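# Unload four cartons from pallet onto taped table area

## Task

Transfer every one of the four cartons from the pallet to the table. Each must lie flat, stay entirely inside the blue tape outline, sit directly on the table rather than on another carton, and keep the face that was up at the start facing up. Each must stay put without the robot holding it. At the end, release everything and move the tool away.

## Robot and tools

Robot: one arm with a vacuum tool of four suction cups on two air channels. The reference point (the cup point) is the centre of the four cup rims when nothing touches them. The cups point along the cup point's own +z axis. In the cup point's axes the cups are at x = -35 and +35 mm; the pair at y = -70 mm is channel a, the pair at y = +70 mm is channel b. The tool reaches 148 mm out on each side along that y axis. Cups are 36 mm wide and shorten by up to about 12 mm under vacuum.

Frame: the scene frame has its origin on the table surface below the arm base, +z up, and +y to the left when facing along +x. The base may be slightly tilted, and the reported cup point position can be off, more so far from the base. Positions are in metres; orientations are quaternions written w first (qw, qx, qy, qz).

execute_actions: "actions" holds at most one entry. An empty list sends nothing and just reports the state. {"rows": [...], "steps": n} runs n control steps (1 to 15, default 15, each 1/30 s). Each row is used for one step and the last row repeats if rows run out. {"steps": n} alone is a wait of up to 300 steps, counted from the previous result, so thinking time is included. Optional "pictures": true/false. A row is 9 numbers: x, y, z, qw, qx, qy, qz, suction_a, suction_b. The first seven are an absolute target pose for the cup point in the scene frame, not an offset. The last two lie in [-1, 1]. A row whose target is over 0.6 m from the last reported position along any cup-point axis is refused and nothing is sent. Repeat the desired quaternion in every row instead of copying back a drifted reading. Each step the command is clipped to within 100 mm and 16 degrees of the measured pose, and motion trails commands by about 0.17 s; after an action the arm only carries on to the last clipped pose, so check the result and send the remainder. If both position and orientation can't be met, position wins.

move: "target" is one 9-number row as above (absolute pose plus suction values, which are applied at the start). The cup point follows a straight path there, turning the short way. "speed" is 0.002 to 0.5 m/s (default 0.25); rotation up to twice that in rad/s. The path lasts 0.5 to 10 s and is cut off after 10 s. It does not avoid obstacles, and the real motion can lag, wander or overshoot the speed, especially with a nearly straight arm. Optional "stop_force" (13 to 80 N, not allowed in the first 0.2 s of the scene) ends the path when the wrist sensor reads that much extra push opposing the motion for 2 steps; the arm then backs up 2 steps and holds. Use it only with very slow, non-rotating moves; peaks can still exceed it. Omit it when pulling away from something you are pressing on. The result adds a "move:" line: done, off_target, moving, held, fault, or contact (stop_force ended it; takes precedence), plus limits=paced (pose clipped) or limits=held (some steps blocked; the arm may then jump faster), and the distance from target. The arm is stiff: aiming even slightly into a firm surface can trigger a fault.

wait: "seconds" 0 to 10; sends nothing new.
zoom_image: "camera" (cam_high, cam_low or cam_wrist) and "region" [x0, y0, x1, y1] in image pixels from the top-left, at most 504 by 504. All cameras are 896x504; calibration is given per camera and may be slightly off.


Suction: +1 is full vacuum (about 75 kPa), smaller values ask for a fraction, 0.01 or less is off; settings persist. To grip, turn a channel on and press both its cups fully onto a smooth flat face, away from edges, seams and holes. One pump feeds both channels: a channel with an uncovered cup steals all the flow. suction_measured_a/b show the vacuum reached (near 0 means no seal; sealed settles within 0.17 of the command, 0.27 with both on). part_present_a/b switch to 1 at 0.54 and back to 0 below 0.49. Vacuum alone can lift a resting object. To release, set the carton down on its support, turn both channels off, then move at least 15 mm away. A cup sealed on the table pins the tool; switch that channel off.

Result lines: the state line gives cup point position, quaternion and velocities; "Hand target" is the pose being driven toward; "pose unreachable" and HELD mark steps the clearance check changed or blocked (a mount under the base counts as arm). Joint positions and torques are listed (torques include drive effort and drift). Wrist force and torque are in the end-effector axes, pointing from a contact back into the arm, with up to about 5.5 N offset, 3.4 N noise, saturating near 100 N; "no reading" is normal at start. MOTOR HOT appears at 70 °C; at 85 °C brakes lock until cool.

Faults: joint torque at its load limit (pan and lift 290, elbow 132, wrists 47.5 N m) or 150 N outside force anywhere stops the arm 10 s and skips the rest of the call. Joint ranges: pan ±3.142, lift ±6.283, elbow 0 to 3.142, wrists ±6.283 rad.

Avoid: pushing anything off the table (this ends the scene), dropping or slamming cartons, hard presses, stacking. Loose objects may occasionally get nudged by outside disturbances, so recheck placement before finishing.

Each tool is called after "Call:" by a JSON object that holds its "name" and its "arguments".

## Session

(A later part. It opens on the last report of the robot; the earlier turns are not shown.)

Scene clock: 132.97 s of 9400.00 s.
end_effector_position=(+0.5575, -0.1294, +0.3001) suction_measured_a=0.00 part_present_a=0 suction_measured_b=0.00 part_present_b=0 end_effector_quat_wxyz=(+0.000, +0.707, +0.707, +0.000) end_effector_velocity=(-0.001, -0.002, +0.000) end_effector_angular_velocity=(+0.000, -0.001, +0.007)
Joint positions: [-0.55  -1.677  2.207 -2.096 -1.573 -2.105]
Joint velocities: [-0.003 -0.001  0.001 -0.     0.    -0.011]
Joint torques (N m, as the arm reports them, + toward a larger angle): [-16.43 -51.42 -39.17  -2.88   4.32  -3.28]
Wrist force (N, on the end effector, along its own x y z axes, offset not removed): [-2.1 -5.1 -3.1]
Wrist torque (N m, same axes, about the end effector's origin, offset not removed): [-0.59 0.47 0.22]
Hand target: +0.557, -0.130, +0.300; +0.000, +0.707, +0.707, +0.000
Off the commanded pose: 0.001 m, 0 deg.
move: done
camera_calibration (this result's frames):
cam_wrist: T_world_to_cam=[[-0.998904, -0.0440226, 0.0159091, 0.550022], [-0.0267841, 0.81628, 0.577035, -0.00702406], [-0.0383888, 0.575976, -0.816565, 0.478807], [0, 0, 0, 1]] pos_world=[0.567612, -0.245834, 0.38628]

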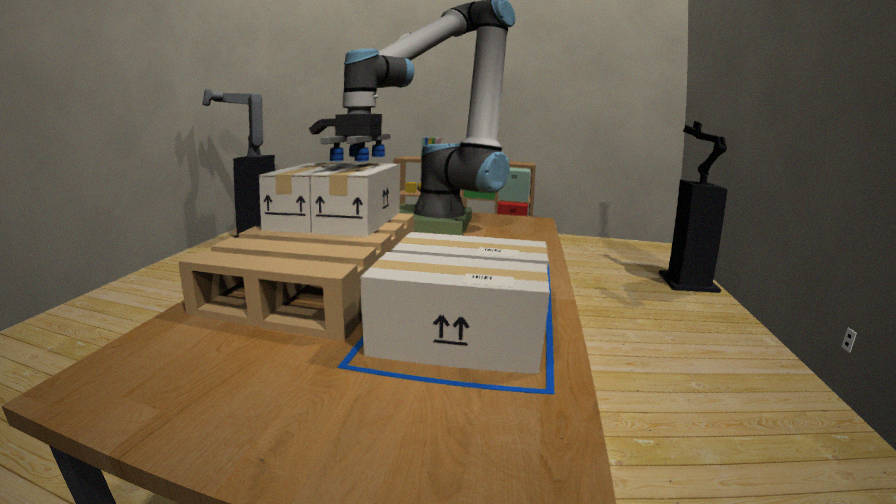

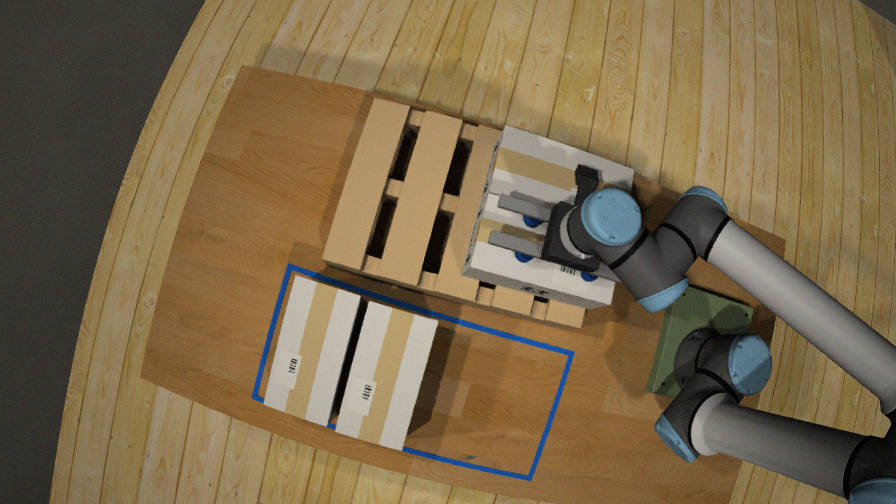

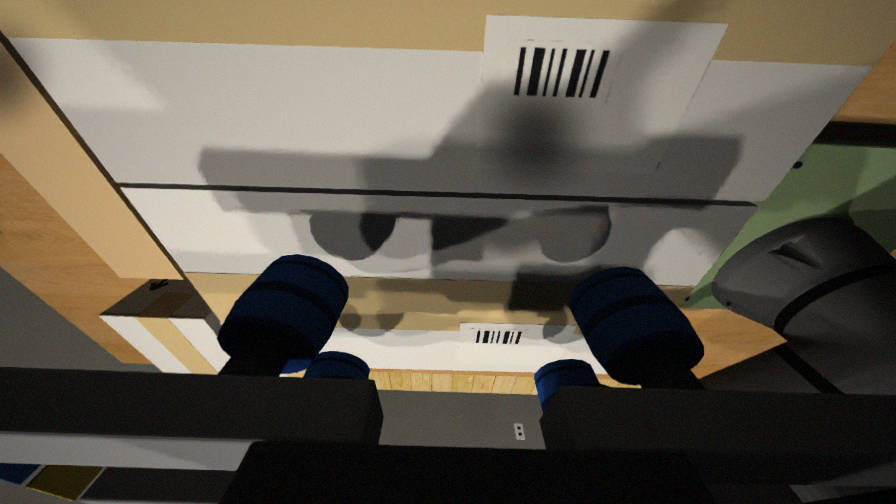

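Call:
{"name": "move", "arguments": {"target": [0.555,-0.130,0.278,0,0.7071,0.7071,0,-1,-1], "speed": 0.06}}

Call:
{"name": "move", "arguments": {"target": [0.555,-0.130,0.24,0,0.7071,0.7071,0,1,1], "speed": 0.01, "stop_force": 15}}

Call:
{"name": "move", "arguments": {"target": [0.555,-0.130,0.33,0,0.7071,0.7071,0,1,1], "speed": 0.1}}

Call:
{"name": "move", "arguments": {"target": [0.58,0.0,0.33,0,0.7071,0.7071,0,1,1], "speed": 0.2}}

Call:
{"name": "move", "arguments": {"target": [0.64,0.234,0.33,0,1,-0.007,0,1,1], "speed": 0.2}}

Call:
{"name": "move", "arguments": {"target": [0.64,0.234,0.16,0,1,-0.007,0,1,1], "speed": 0.1}}

Scene clock: 139.33 s of 9400.00 s.
end_effector_position=(+0.5550, -0.1300, +0.2782) suction_measured_a=0.00 part_present_a=0 suction_measured_b=0.00 part_present_b=0 end_effector_quat_wxyz=(-0.000, +0.707, +0.707, +0.000) end_effector_velocity=(+0.000, -0.001, -0.001) end_effector_angular_velocity=(-0.001, +0.000, +0.001)
Joint positions: [-0.554 -1.657  2.235 -2.144 -1.573 -2.109]
Joint velocities: [-0.     0.002  0.001 -0.003 -0.001 -0.001]
Joint torques (N m, as the arm reports them, + toward a larger angle): [-19.   -26.85 -37.03  -6.88  -4.04  -3.04]
Wrist force (N, on the end effector, along its own x y z axes, offset not removed): [-5.7 -2.3 1.7]
Wrist torque (N m, same axes, about the end effector's origin, offset not removed): [-0.07 0.94 0.30]
Hand target: +0.555, -0.130, +0.278; -0.000, +0.707, +0.707, +0.000
Off the commanded pose: 0.000 m, 0 deg.
After step 90, 2.57 s passed at rest.
move: done
camera_calibration (this result's frames):
cam_wrist: T_world_to_cam=[[-0.998875, -0.0445696, 0.0161665, 0.547658], [-0.0270868, 0.816333, 0.576946, 0.00622499], [-0.0389115, 0.57586, -0.816622, 0.461386], [0, 0, 0, 1]] pos_world=[0.565164, -0.246366, 0.364332]

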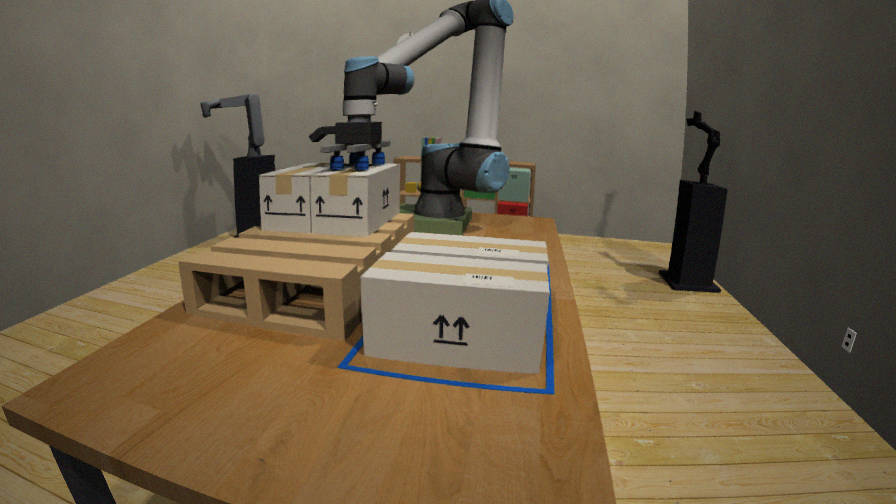

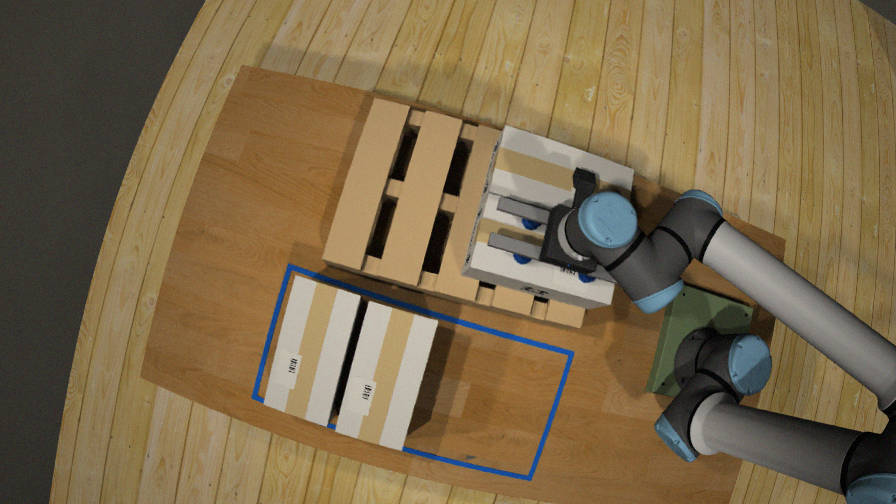

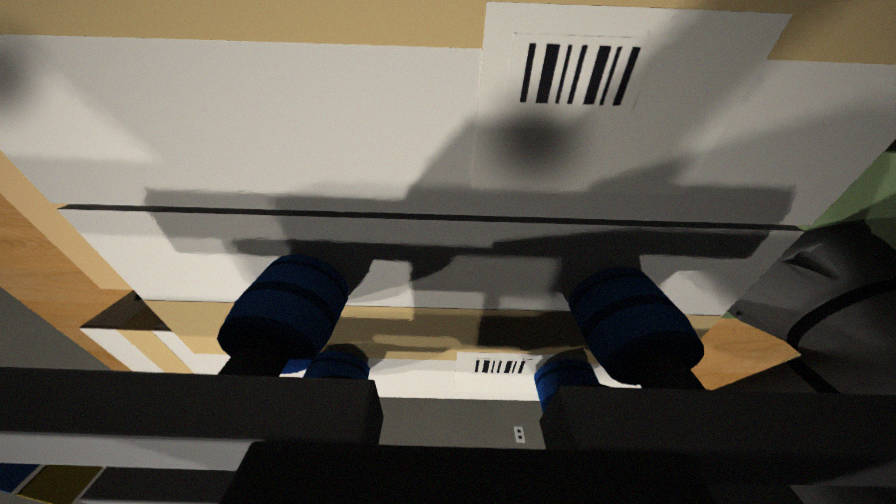

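Scene clock: 141.53 s of 9400.00 s.
end_effector_position=(+0.5551, -0.1301, +0.2600) suction_measured_a=0.84 part_present_a=1 suction_measured_b=0.84 part_present_b=1 end_effector_quat_wxyz=(+0.000, +0.707, +0.707, +0.000) end_effector_velocity=(-0.001, +0.000, +0.001) end_effector_angular_velocity=(+0.002, +0.004, -0.000)
Joint positions: [-0.554 -1.636  2.255 -2.185 -1.573 -2.109]
Joint velocities: [-0.    -0.001 -0.002  0.007 -0.     0.   ]
Joint torques (N m, as the arm reports them, + toward a larger angle): [-21.33 -37.8  -29.     2.13  -3.49  -2.94]
Wrist force (N, on the end effector, along its own x y z axes, offset not removed): [3.8 3.0 -38.0]
Wrist torque (N m, same axes, about the end effector's origin, offset not removed): [0.54 0.43 0.01]
Hand target: +0.555, -0.130, +0.260; +0.000, +0.707, +0.707, +0.000
Off the commanded pose: 0.020 m, 0 deg.
move: contact
camera_calibration (this result's frames):
cam_wrist: T_world_to_cam=[[-0.998882, -0.0445819, 0.0157482, 0.548196], [-0.0273505, 0.816511, 0.576681, 0.0170126], [-0.0385681, 0.575605, -0.816818, 0.446471], [0, 0, 0, 1]] pos_world=[0.565268, -0.246442, 0.346241]

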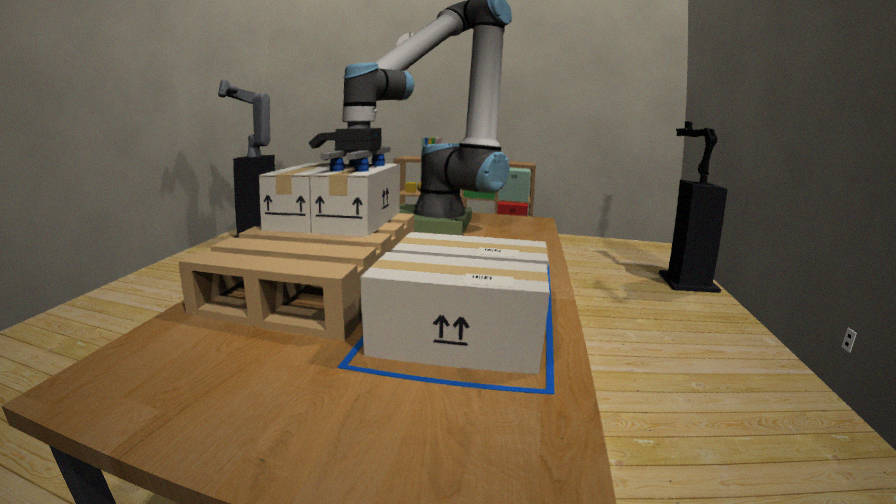

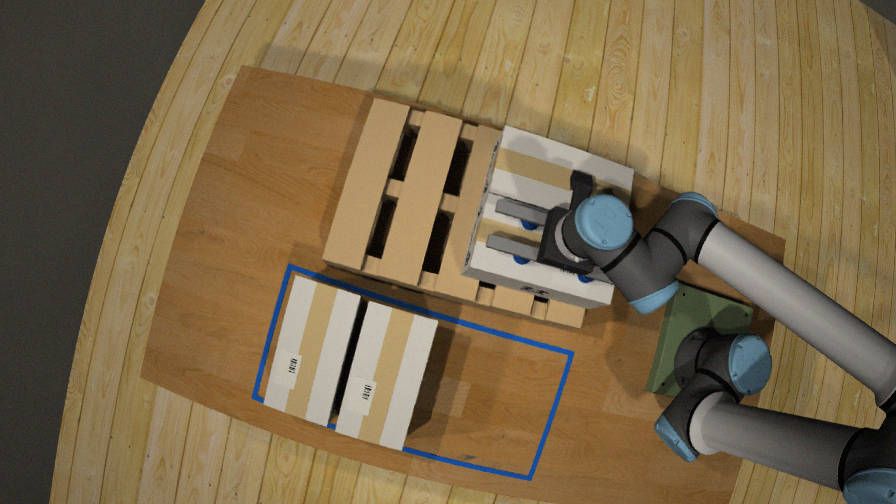

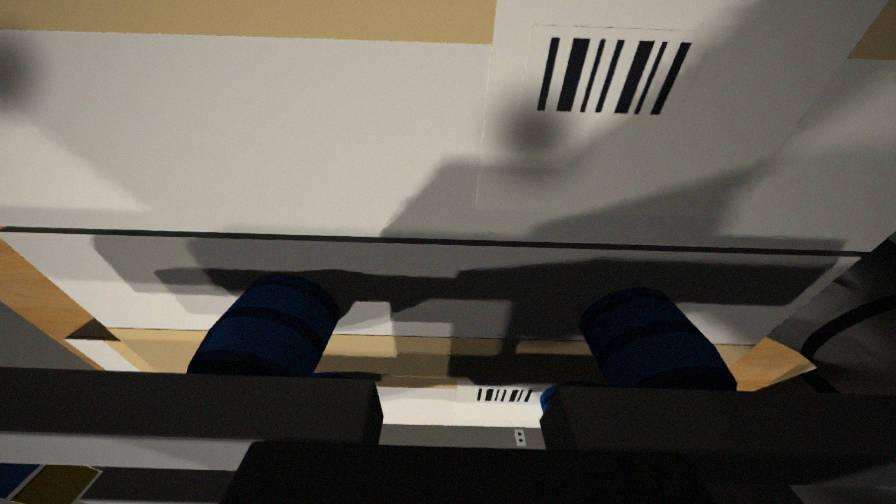

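Scene clock: 142.67 s of 9400.00 s.
end_effector_position=(+0.5550, -0.1300, +0.3298) suction_measured_a=0.84 part_present_a=1 suction_measured_b=0.84 part_present_b=1 end_effector_quat_wxyz=(-0.000, +0.707, +0.707, -0.000) end_effector_velocity=(+0.000, -0.000, +0.002) end_effector_angular_velocity=(-0.000, -0.001, -0.001)
Joint positions: [-0.553 -1.709  2.175 -2.032 -1.573 -2.109]
Joint velocities: [ 0.    -0.001 -0.003  0.003  0.     0.001]
Joint torques (N m, as the arm reports them, + toward a larger angle): [  2.21 -60.26 -67.    -4.67  -3.69   2.72]
Wrist force (N, on the end effector, along its own x y z axes, offset not removed): [-4.9 -7.0 19.1]
Wrist torque (N m, same axes, about the end effector's origin, offset not removed): [-0.87 0.90 0.31]
Hand target: +0.555, -0.130, +0.330; +0.000, +0.707, +0.707, -0.000
Off the commanded pose: 0.000 m, 0 deg.
move: done
camera_calibration (this result's frames):
cam_wrist: T_world_to_cam=[[-0.998875, -0.0445735, 0.0162146, 0.54685], [-0.0270633, 0.816348, 0.576926, -0.023573], [-0.0389524, 0.575838, -0.816635, 0.503629], [0, 0, 0, 1]] pos_world=[0.565214, -0.24639, 0.416014]

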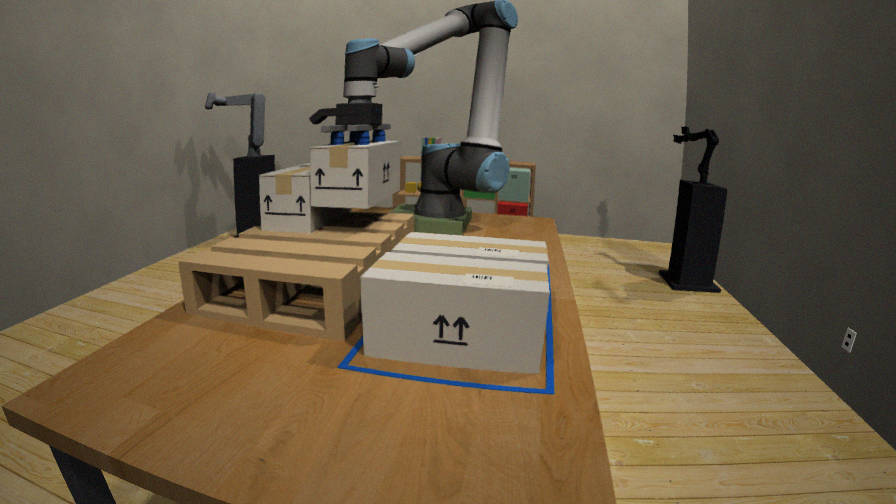

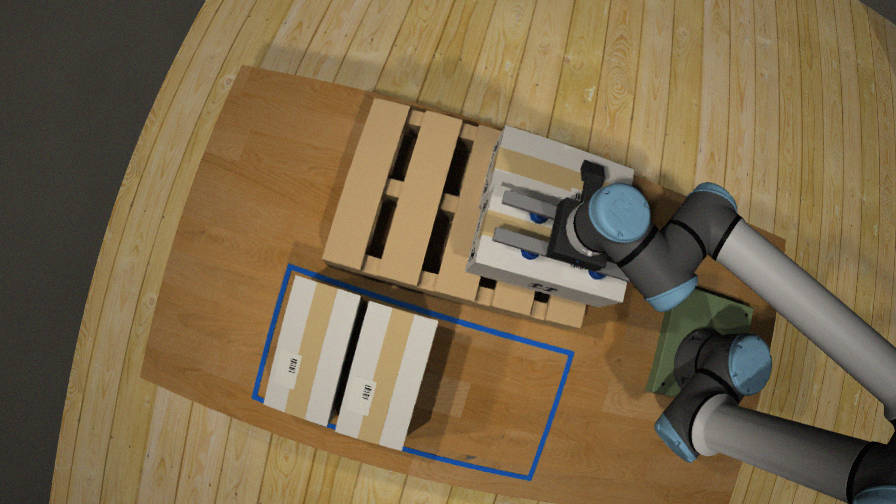

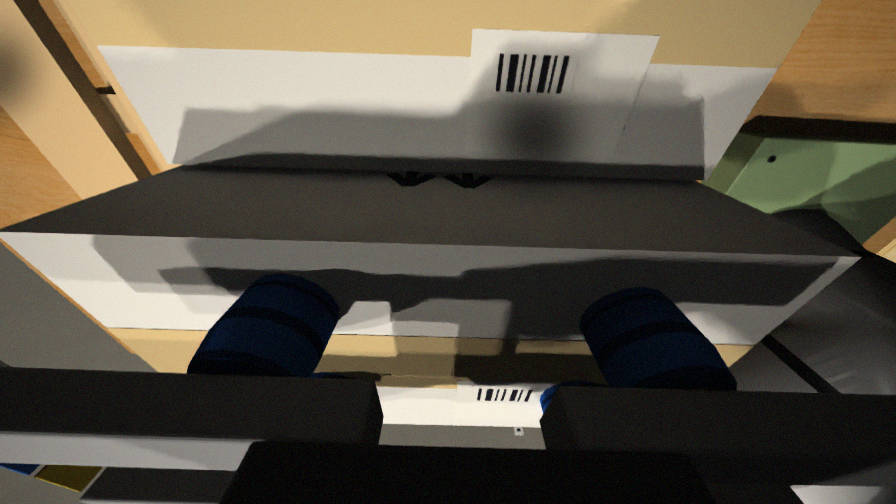

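Scene clock: 143.83 s of 9400.00 s.
end_effector_position=(+0.5801, -0.0002, +0.3300) suction_measured_a=0.84 part_present_a=1 suction_measured_b=0.84 part_present_b=1 end_effector_quat_wxyz=(-0.000, +0.707, +0.707, -0.000) end_effector_velocity=(+0.001, +0.001, +0.001) end_effector_angular_velocity=(-0.002, -0.001, -0.002)
Joint positions: [-0.319 -1.69   2.159 -2.034 -1.572 -1.875]
Joint velocities: [ 0.003  0.001 -0.002 -0.    -0.002  0.005]
Joint torques (N m, as the arm reports them, + toward a larger angle): [ 15.92 -32.95 -67.5   -9.11  -3.95   3.85]
Wrist force (N, on the end effector, along its own x y z axes, offset not removed): [-2.6 -8.7 12.0]
Wrist torque (N m, same axes, about the end effector's origin, offset not removed): [-1.10 0.61 0.32]
Hand target: +0.580, -0.000, +0.330; -0.000, +0.707, +0.707, -0.000
Off the commanded pose: 0.000 m, 0 deg.
move: done
camera_calibration (this result's frames):
cam_wrist: T_world_to_cam=[[-0.998873, -0.0445838, 0.0163061, 0.577669], [-0.0270179, 0.816333, 0.57695, -0.129004], [-0.0390338, 0.575859, -0.816617, 0.430023], [0, 0, 0, 1]] pos_world=[0.590318, -0.116568, 0.416174]

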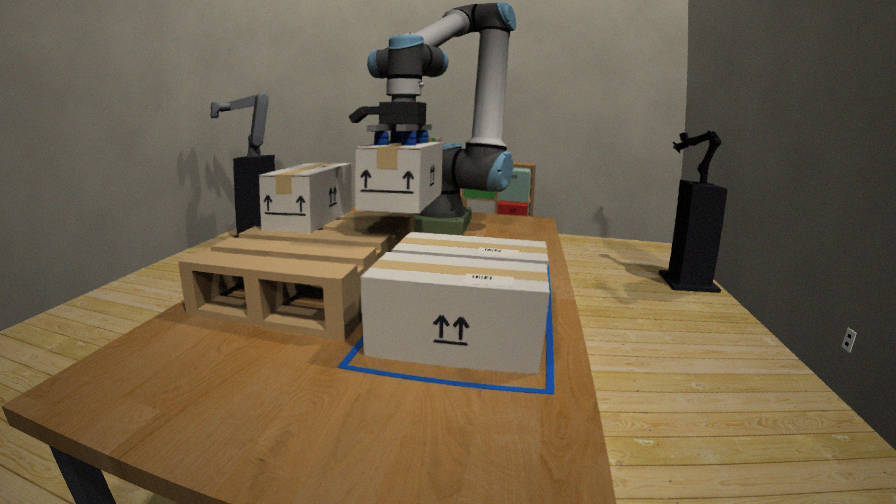

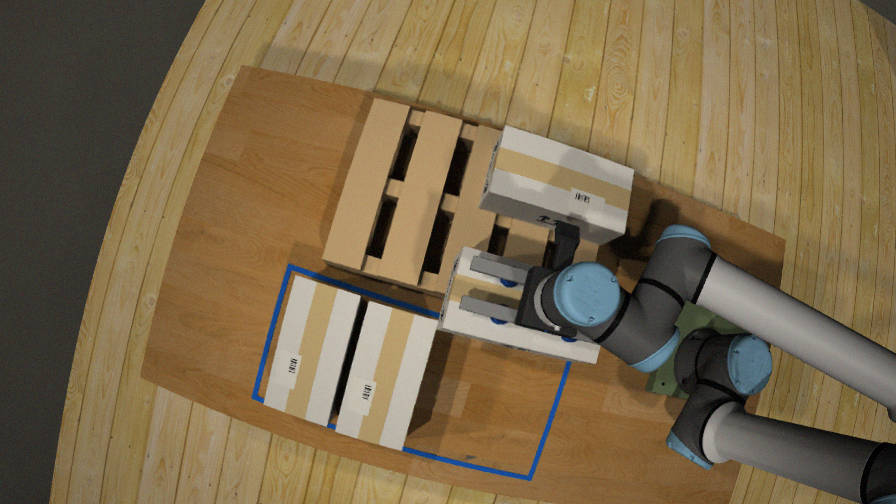

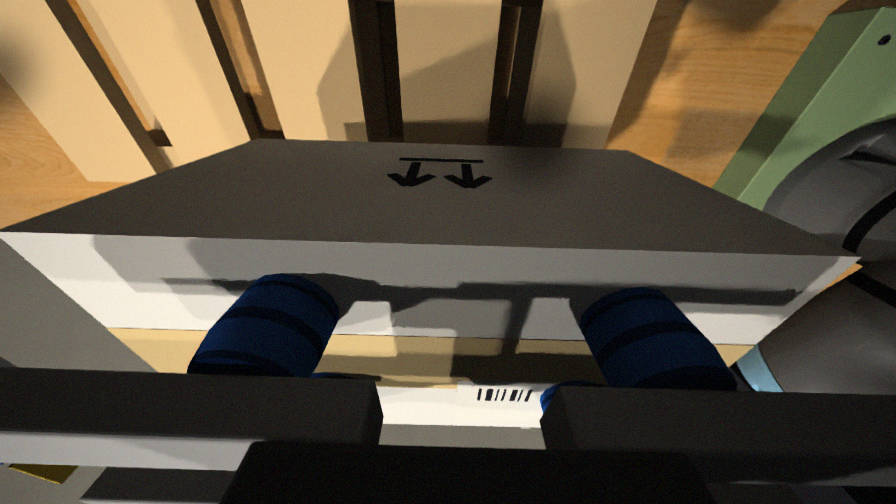

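Scene clock: 148.23 s of 9400.00 s.
end_effector_position=(+0.6403, +0.2338, +0.3300) suction_measured_a=0.84 part_present_a=1 suction_measured_b=0.84 part_present_b=1 end_effector_quat_wxyz=(+0.000, +1.000, -0.007, -0.000) end_effector_velocity=(+0.001, +0.001, +0.000) end_effector_angular_velocity=(-0.000, -0.002, -0.008)
Joint positions: [ 0.076 -1.515  1.991 -2.041 -1.57   0.104]
Joint velocities: [ 0.002  0.001 -0.002 -0.001 -0.     0.009]
Joint torques (N m, as the arm reports them, + toward a larger angle): [ 15.96 -53.57 -67.7   -5.2   -4.19   3.73]
Wrist force (N, on the end effector, along its own x y z axes, offset not removed): [-6.6 -4.8 14.0]
Wrist torque (N m, same axes, about the end effector's origin, offset not removed): [-0.55 1.03 0.32]
Hand target: +0.640, +0.234, +0.330; +0.000, +1.000, -0.007, -0.000
Off the commanded pose: 0.000 m, 0 deg.
move: done
camera_calibration (this result's frames):
cam_wrist: T_world_to_cam=[[-0.0312809, 0.999379, 0.0161982, -0.215409], [0.816766, 0.016217, 0.576741, -0.671497], [0.57612, 0.0312711, -0.816766, 0.0310849], [0, 0, 0, 1]] pos_world=[0.523809, 0.225193, 0.416158]

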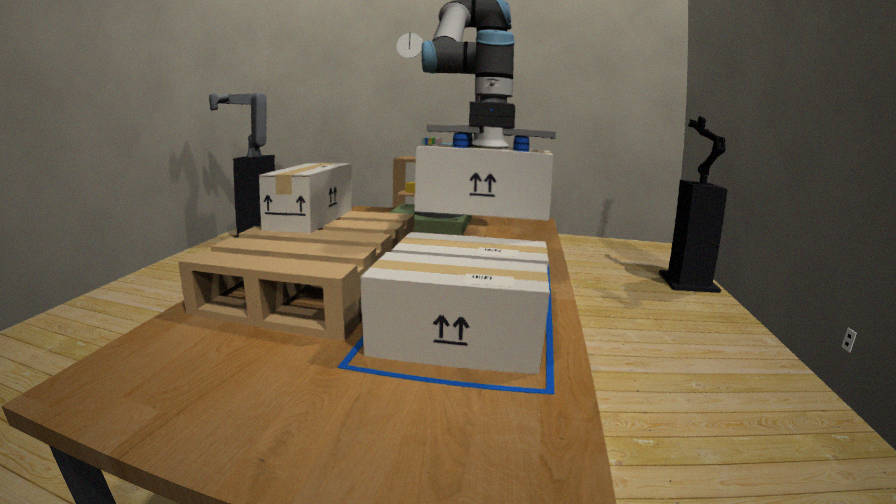

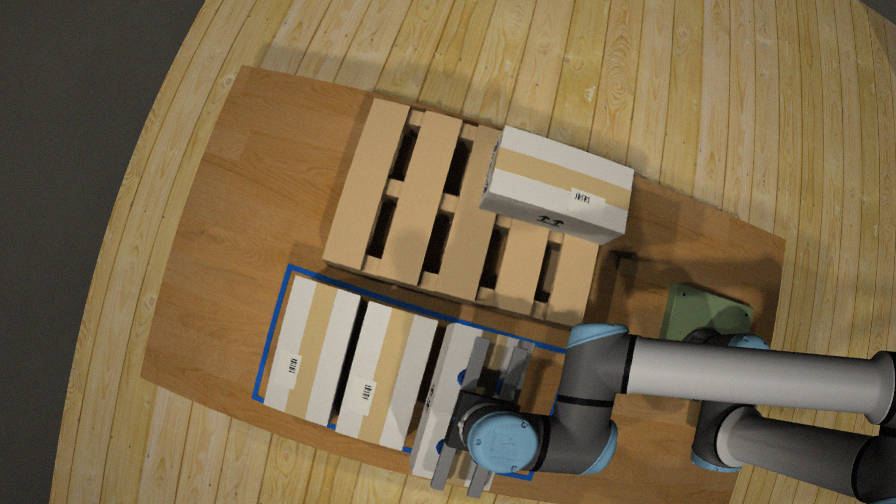

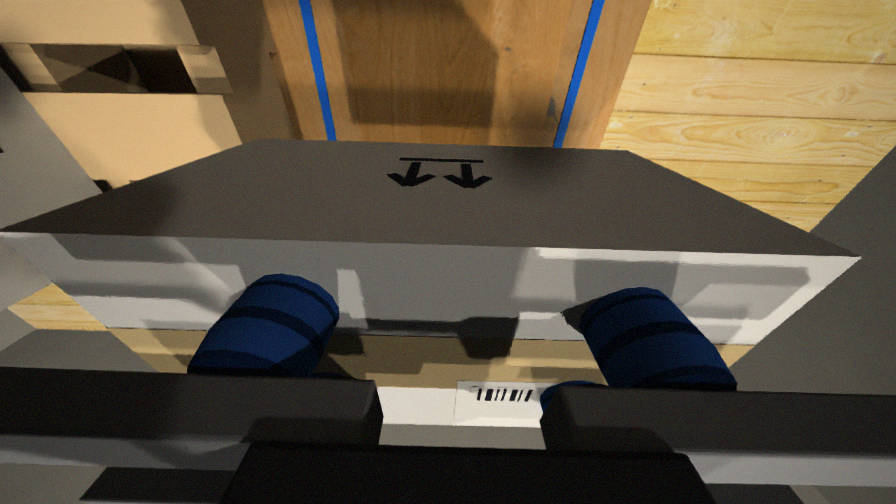

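Scene clock: 150.37 s of 9400.00 s.
end_effector_position=(+0.6399, +0.2340, +0.1602) suction_measured_a=0.84 part_present_a=1 suction_measured_b=0.84 part_present_b=1 end_effector_quat_wxyz=(+0.000, +1.000, -0.007, +0.000) end_effector_velocity=(+0.001, +0.000, -0.001) end_effector_angular_velocity=(+0.000, -0.001, -0.002)
Joint positions: [ 0.076 -1.328  2.14  -2.377 -1.57   0.106]
Joint velocities: [-0.     0.002  0.    -0.003  0.     0.002]
Joint torques (N m, as the arm reports them, + toward a larger angle): [ 14.57 -57.58 -41.57  -9.5    3.56   3.83]
Wrist force (N, on the end effector, along its own x y z axes, offset not removed): [-2.7 -3.2 16.8]
Wrist torque (N m, same axes, about the end effector's origin, offset not removed): [-0.46 0.57 0.20]
Hand target: +0.640, +0.234, +0.160; +0.000, +1.000, -0.007, -0.000
Off the commanded pose: 0.000 m, 0 deg.
move: done
camera_calibration (this result's frames):
cam_wrist: T_world_to_cam=[[-0.0305836, 0.999402, 0.0161514, -0.213284], [0.816639, 0.0156668, 0.576937, -0.573059], [0.576338, 0.0308346, -0.816629, -0.107387], [0, 0, 0, 1]] pos_world=[0.52335, 0.225446, 0.246368]

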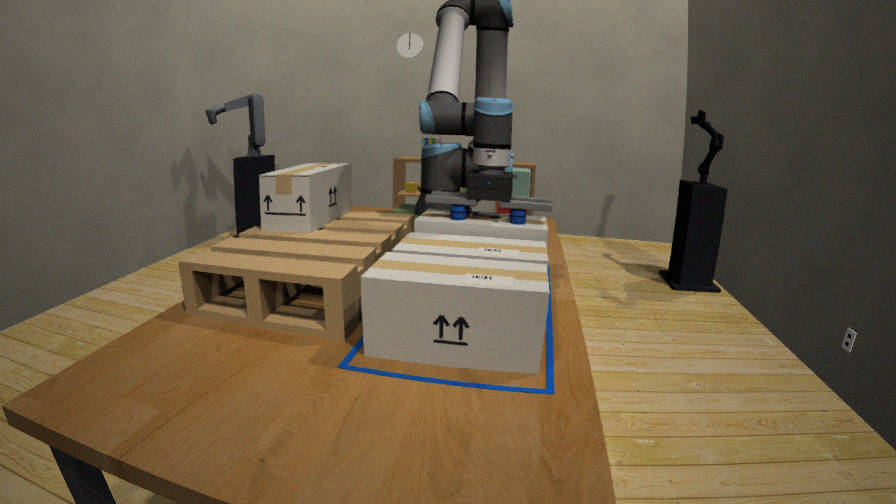

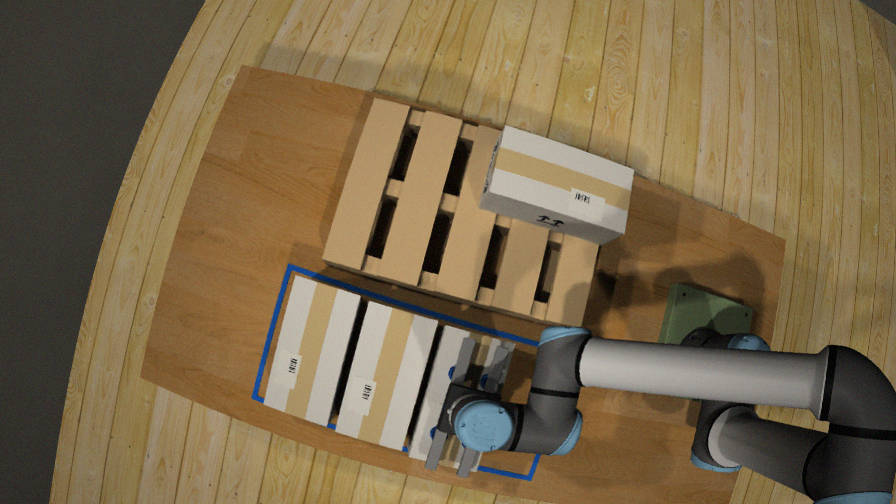

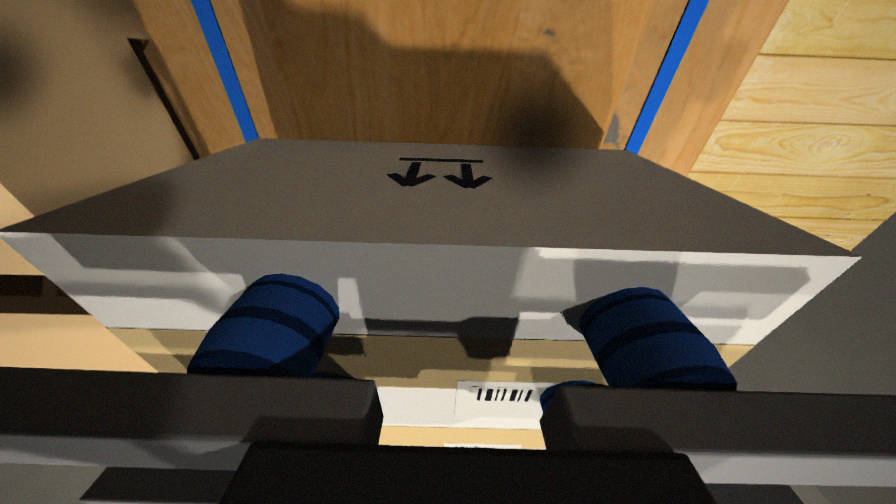

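Call:
{"name": "move", "arguments": {"target": [0.64,0.234,0.12,0,1,-0.007,0,1,1], "speed": 0.012, "stop_force": 15}}

Call:
{"name": "execute_actions", "arguments": {"actions": [{"rows":[[0.64,0.234,0.143,0,1,-0.007,0,-1,-1]],"steps":10}], "pictures": false}}

Call:
{"name": "move", "arguments": {"target": [0.64,0.234,0.31,0,1,-0.007,0,-1,-1], "speed": 0.25}}

Call:
{"name": "move", "arguments": {"target": [0.555,-0.283,0.30,0,0.7071,0.7071,0,-1,-1], "speed": 0.35}}

Scene clock: 156.80 s of 9400.00 s.
end_effector_position=(+0.6399, +0.2340, +0.1365) suction_measured_a=0.84 part_present_a=1 suction_measured_b=0.84 part_present_b=1 end_effector_quat_wxyz=(-0.000, +1.000, -0.007, -0.000) end_effector_velocity=(-0.002, -0.000, +0.001) end_effector_angular_velocity=(-0.002, +0.005, -0.001)
Joint positions: [ 0.076 -1.293  2.153 -2.425 -1.57   0.106]
Joint velocities: [ 0.    -0.003 -0.     0.009 -0.001  0.001]
Joint torques (N m, as the arm reports them, + toward a larger angle): [ 10.17 -76.77 -40.96  -0.76   2.02   3.4 ]
Wrist force (N, on the end effector, along its own x y z axes, offset not removed): [0.5 -3.6 -1.9]
Wrist torque (N m, same axes, about the end effector's origin, offset not removed): [1.35 1.52 0.52]
Hand target: +0.640, +0.234, +0.137; -0.000, +1.000, -0.007, -0.000
Off the commanded pose: 0.016 m, 0 deg.
move: contact
camera_calibration (this result's frames):
cam_wrist: T_world_to_cam=[[-0.0305777, 0.9994, 0.0162692, -0.212961], [0.816752, 0.0156001, 0.576777, -0.559388], [0.576177, 0.0309244, -0.816739, -0.126655], [0, 0, 0, 1]] pos_world=[0.523346, 0.225476, 0.222663]

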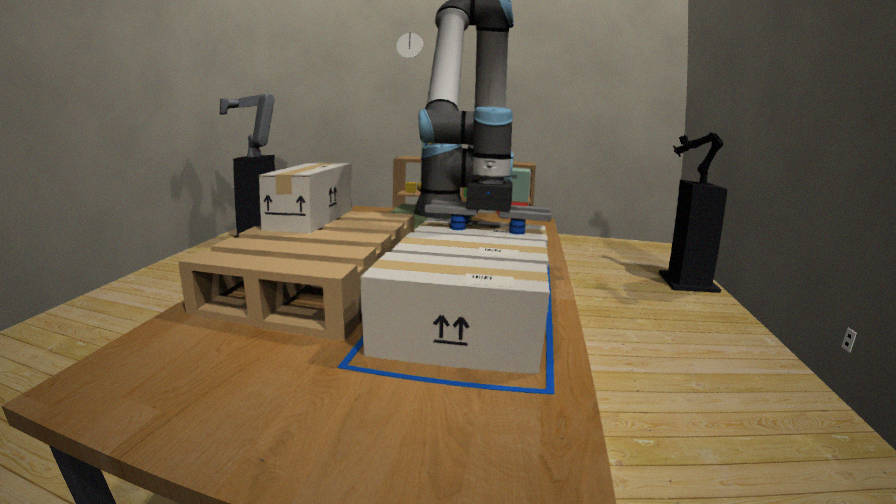

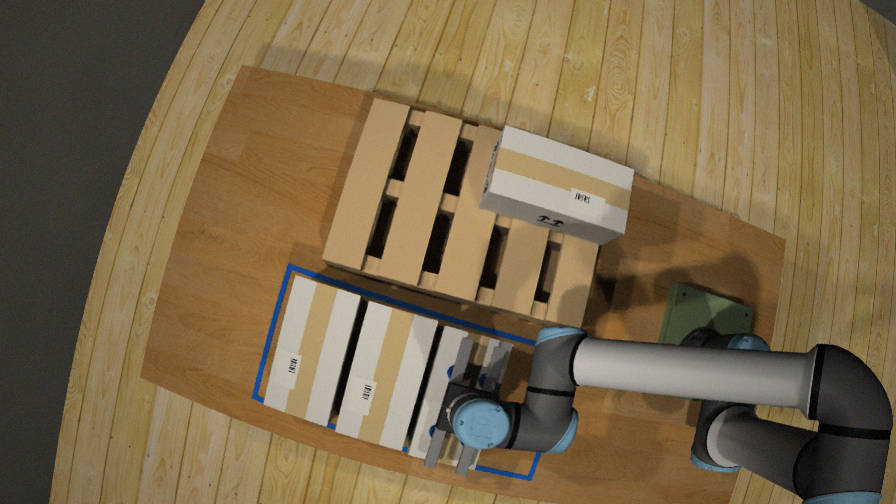

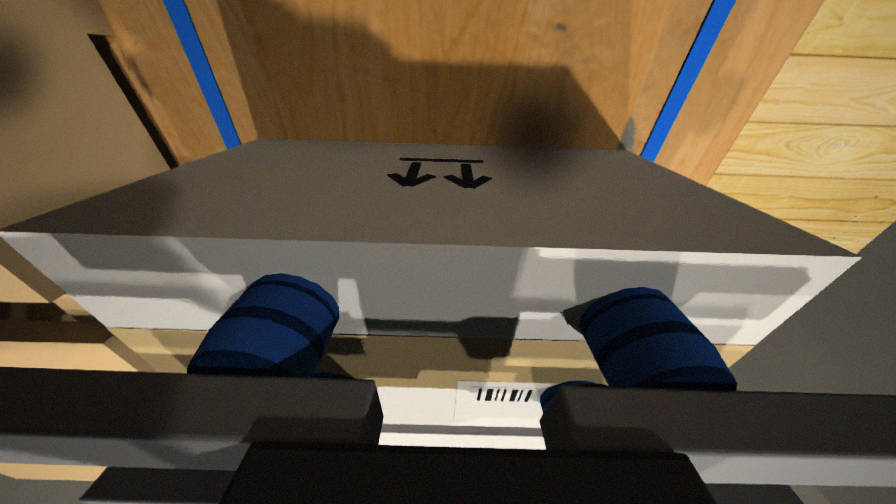

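Scene clock: 157.13 s of 9400.00 s.
end_effector_position=(+0.6400, +0.2340, +0.1428) suction_measured_a=0.00 part_present_a=0 suction_measured_b=0.00 part_present_b=0 end_effector_quat_wxyz=(-0.000, +1.000, -0.007, +0.000) end_effector_velocity=(-0.001, +0.000, +0.002) end_effector_angular_velocity=(+0.001, +0.001, -0.001)
Joint positions: [ 0.076 -1.303  2.15  -2.412 -1.57   0.106]
Joint velocities: [ 0.    -0.004 -0.001  0.005  0.001  0.001]
Joint torques (N m, as the arm reports them, + toward a larger angle): [  4.93 -55.51 -33.18   0.54   0.14   2.78]
Wrist force (N, on the end effector, along its own x y z axes, offset not removed): [-4.0 -5.2 -30.6]
Wrist torque (N m, same axes, about the end effector's origin, offset not removed): [-0.46 0.36 0.29]
Hand target: +0.640, +0.234, +0.143; -0.000, +1.000, -0.007, +0.000
Off the commanded pose: 0.000 m, 0 deg.
Steps of this call (steps 1 to 10: all 10 steps of this action). Readings (end_effector_position | what the end effector reports):
1: (+0.6398, +0.2340, +0.1366) | suction_measured_a=0.43 part_present_a=0 suction_measured_b=0.43 part_present_b=0
2: (+0.6398, +0.2340, +0.1377) | suction_measured_a=0.09 part_present_a=0 suction_measured_b=0.10 part_present_b=0
4: (+0.6401, +0.2340, +0.1406) | suction_measured_a=0.00 part_present_a=0 suction_measured_b=0.00 part_present_b=0
8: (+0.6400, +0.2340, +0.1426) | suction_measured_a=0.00 part_present_a=0 suction_measured_b=0.00 part_present_b=0
10: the state above

Scene clock: 158.57 s of 9400.00 s.
end_effector_position=(+0.6401, +0.2340, +0.3098) suction_measured_a=0.00 part_present_a=0 suction_measured_b=0.00 part_present_b=0 end_effector_quat_wxyz=(-0.000, +1.000, -0.007, -0.000) end_effector_velocity=(+0.001, -0.000, +0.003) end_effector_angular_velocity=(-0.001, -0.002, -0.001)
Joint positions: [ 0.076 -1.498  2.013 -2.08  -1.57   0.105]
Joint velocities: [-0.    -0.001 -0.004  0.004 -0.001  0.001]
Joint torques (N m, as the arm reports them, + toward a larger angle): [-19.67 -71.07 -54.06  -2.23  -4.32  -3.23]
Wrist force (N, on the end effector, along its own x y z axes, offset not removed): [-0.6 -6.5 1.3]
Wrist torque (N m, same axes, about the end effector's origin, offset not removed): [-0.77 0.44 0.47]
Hand target: +0.640, +0.234, +0.310; -0.000, +1.000, -0.007, +0.000
Off the commanded pose: 0.000 m, 0 deg.
move: done
camera_calibration (this result's frames):
cam_wrist: T_world_to_cam=[[-0.0305781, 0.9994, 0.0162658, -0.215793], [0.816665, 0.0155977, 0.5769, -0.659527], [0.576301, 0.0309242, -0.816652, 0.014624], [0, 0, 0, 1]] pos_world=[0.523587, 0.225498, 0.395934]

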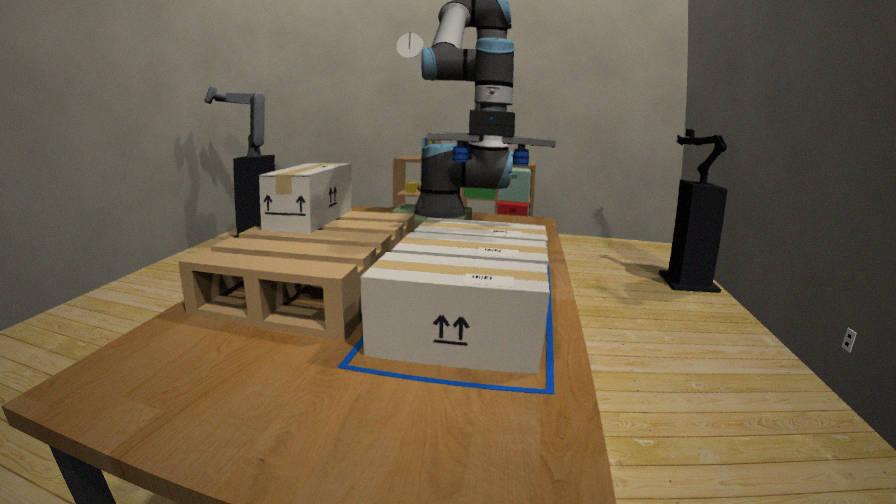

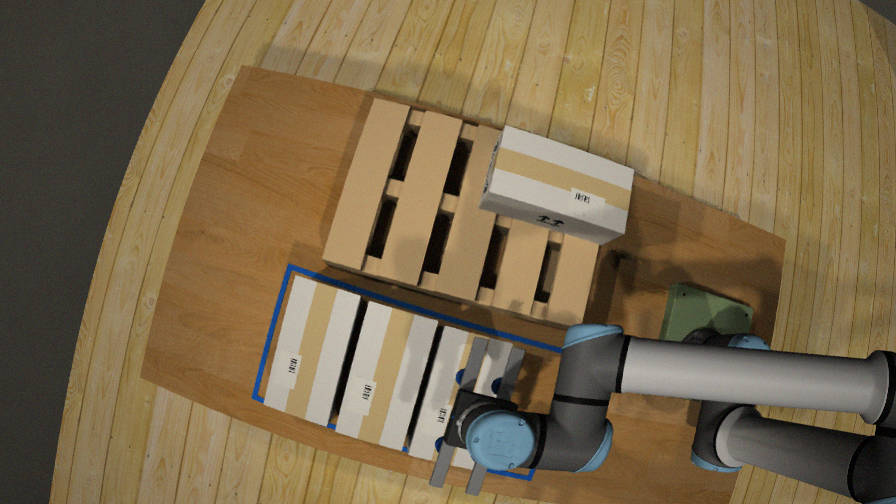

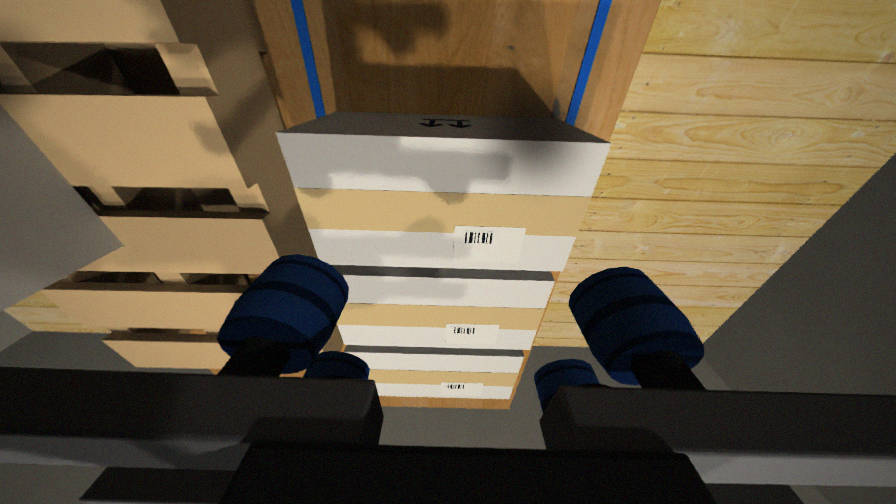

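Scene clock: 161.40 s of 9400.00 s.
end_effector_position=(+0.5543, -0.2827, +0.3000) suction_measured_a=0.00 part_present_a=0 suction_measured_b=0.00 part_present_b=0 end_effector_quat_wxyz=(+0.000, +0.707, +0.707, +0.000) end_effector_velocity=(-0.000, -0.002, +0.000) end_effector_angular_velocity=(+0.001, +0.000, +0.007)
Joint positions: [-0.768 -1.588  2.126 -2.104 -1.574 -2.323]
Joint velocities: [-0.003  0.001 -0.001  0.001  0.001 -0.01 ]
Joint torques (N m, as the arm reports them, + toward a larger angle): [-19.16 -30.48 -54.04  -2.65   4.36  -3.34]
Wrist force (N, on the end effector, along its own x y z axes, offset not removed): [-4.9 -3.4 1.9]
Wrist torque (N m, same axes, about the end effector's origin, offset not removed): [-0.12 0.72 0.33]
Hand target: +0.554, -0.283, +0.300; +0.000, +0.707, +0.707, +0.000
Off the commanded pose: 0.001 m, 0 deg.
move: done
camera_calibration (this result's frames):
cam_wrist: T_world_to_cam=[[-0.998907, -0.0440364, 0.0156842, 0.540085], [-0.0269224, 0.816238, 0.577089, 0.118064], [-0.038215, 0.576036, -0.816531, 0.566781], [0, 0, 0, 1]] pos_world=[0.564333, -0.399071, 0.38619]

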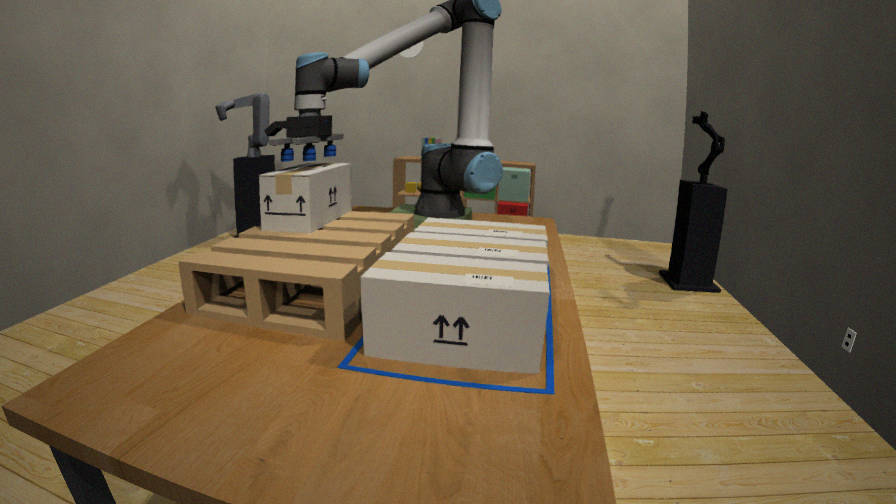

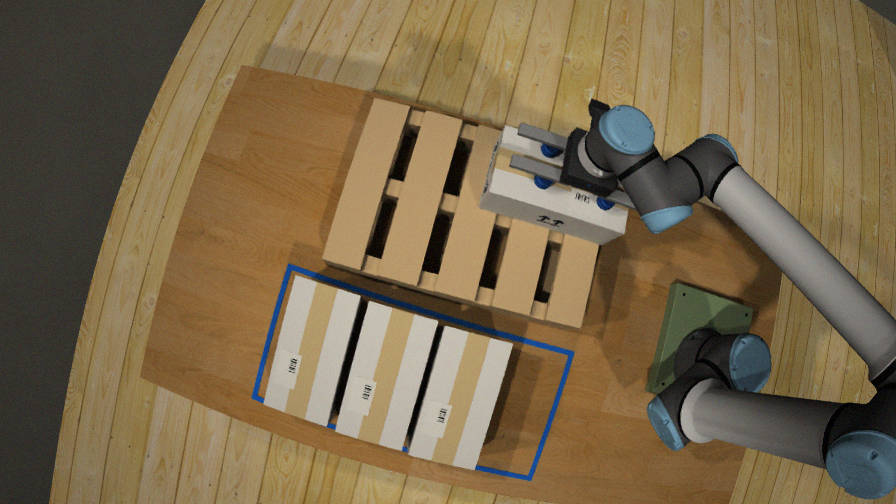

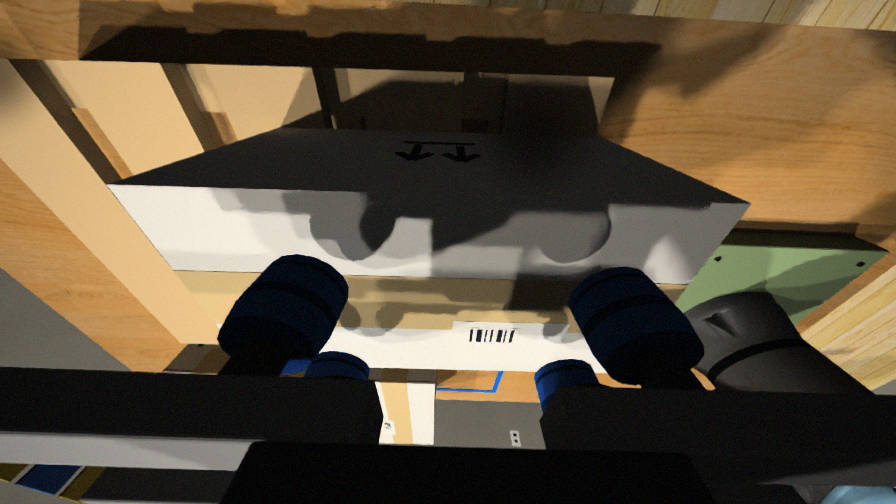

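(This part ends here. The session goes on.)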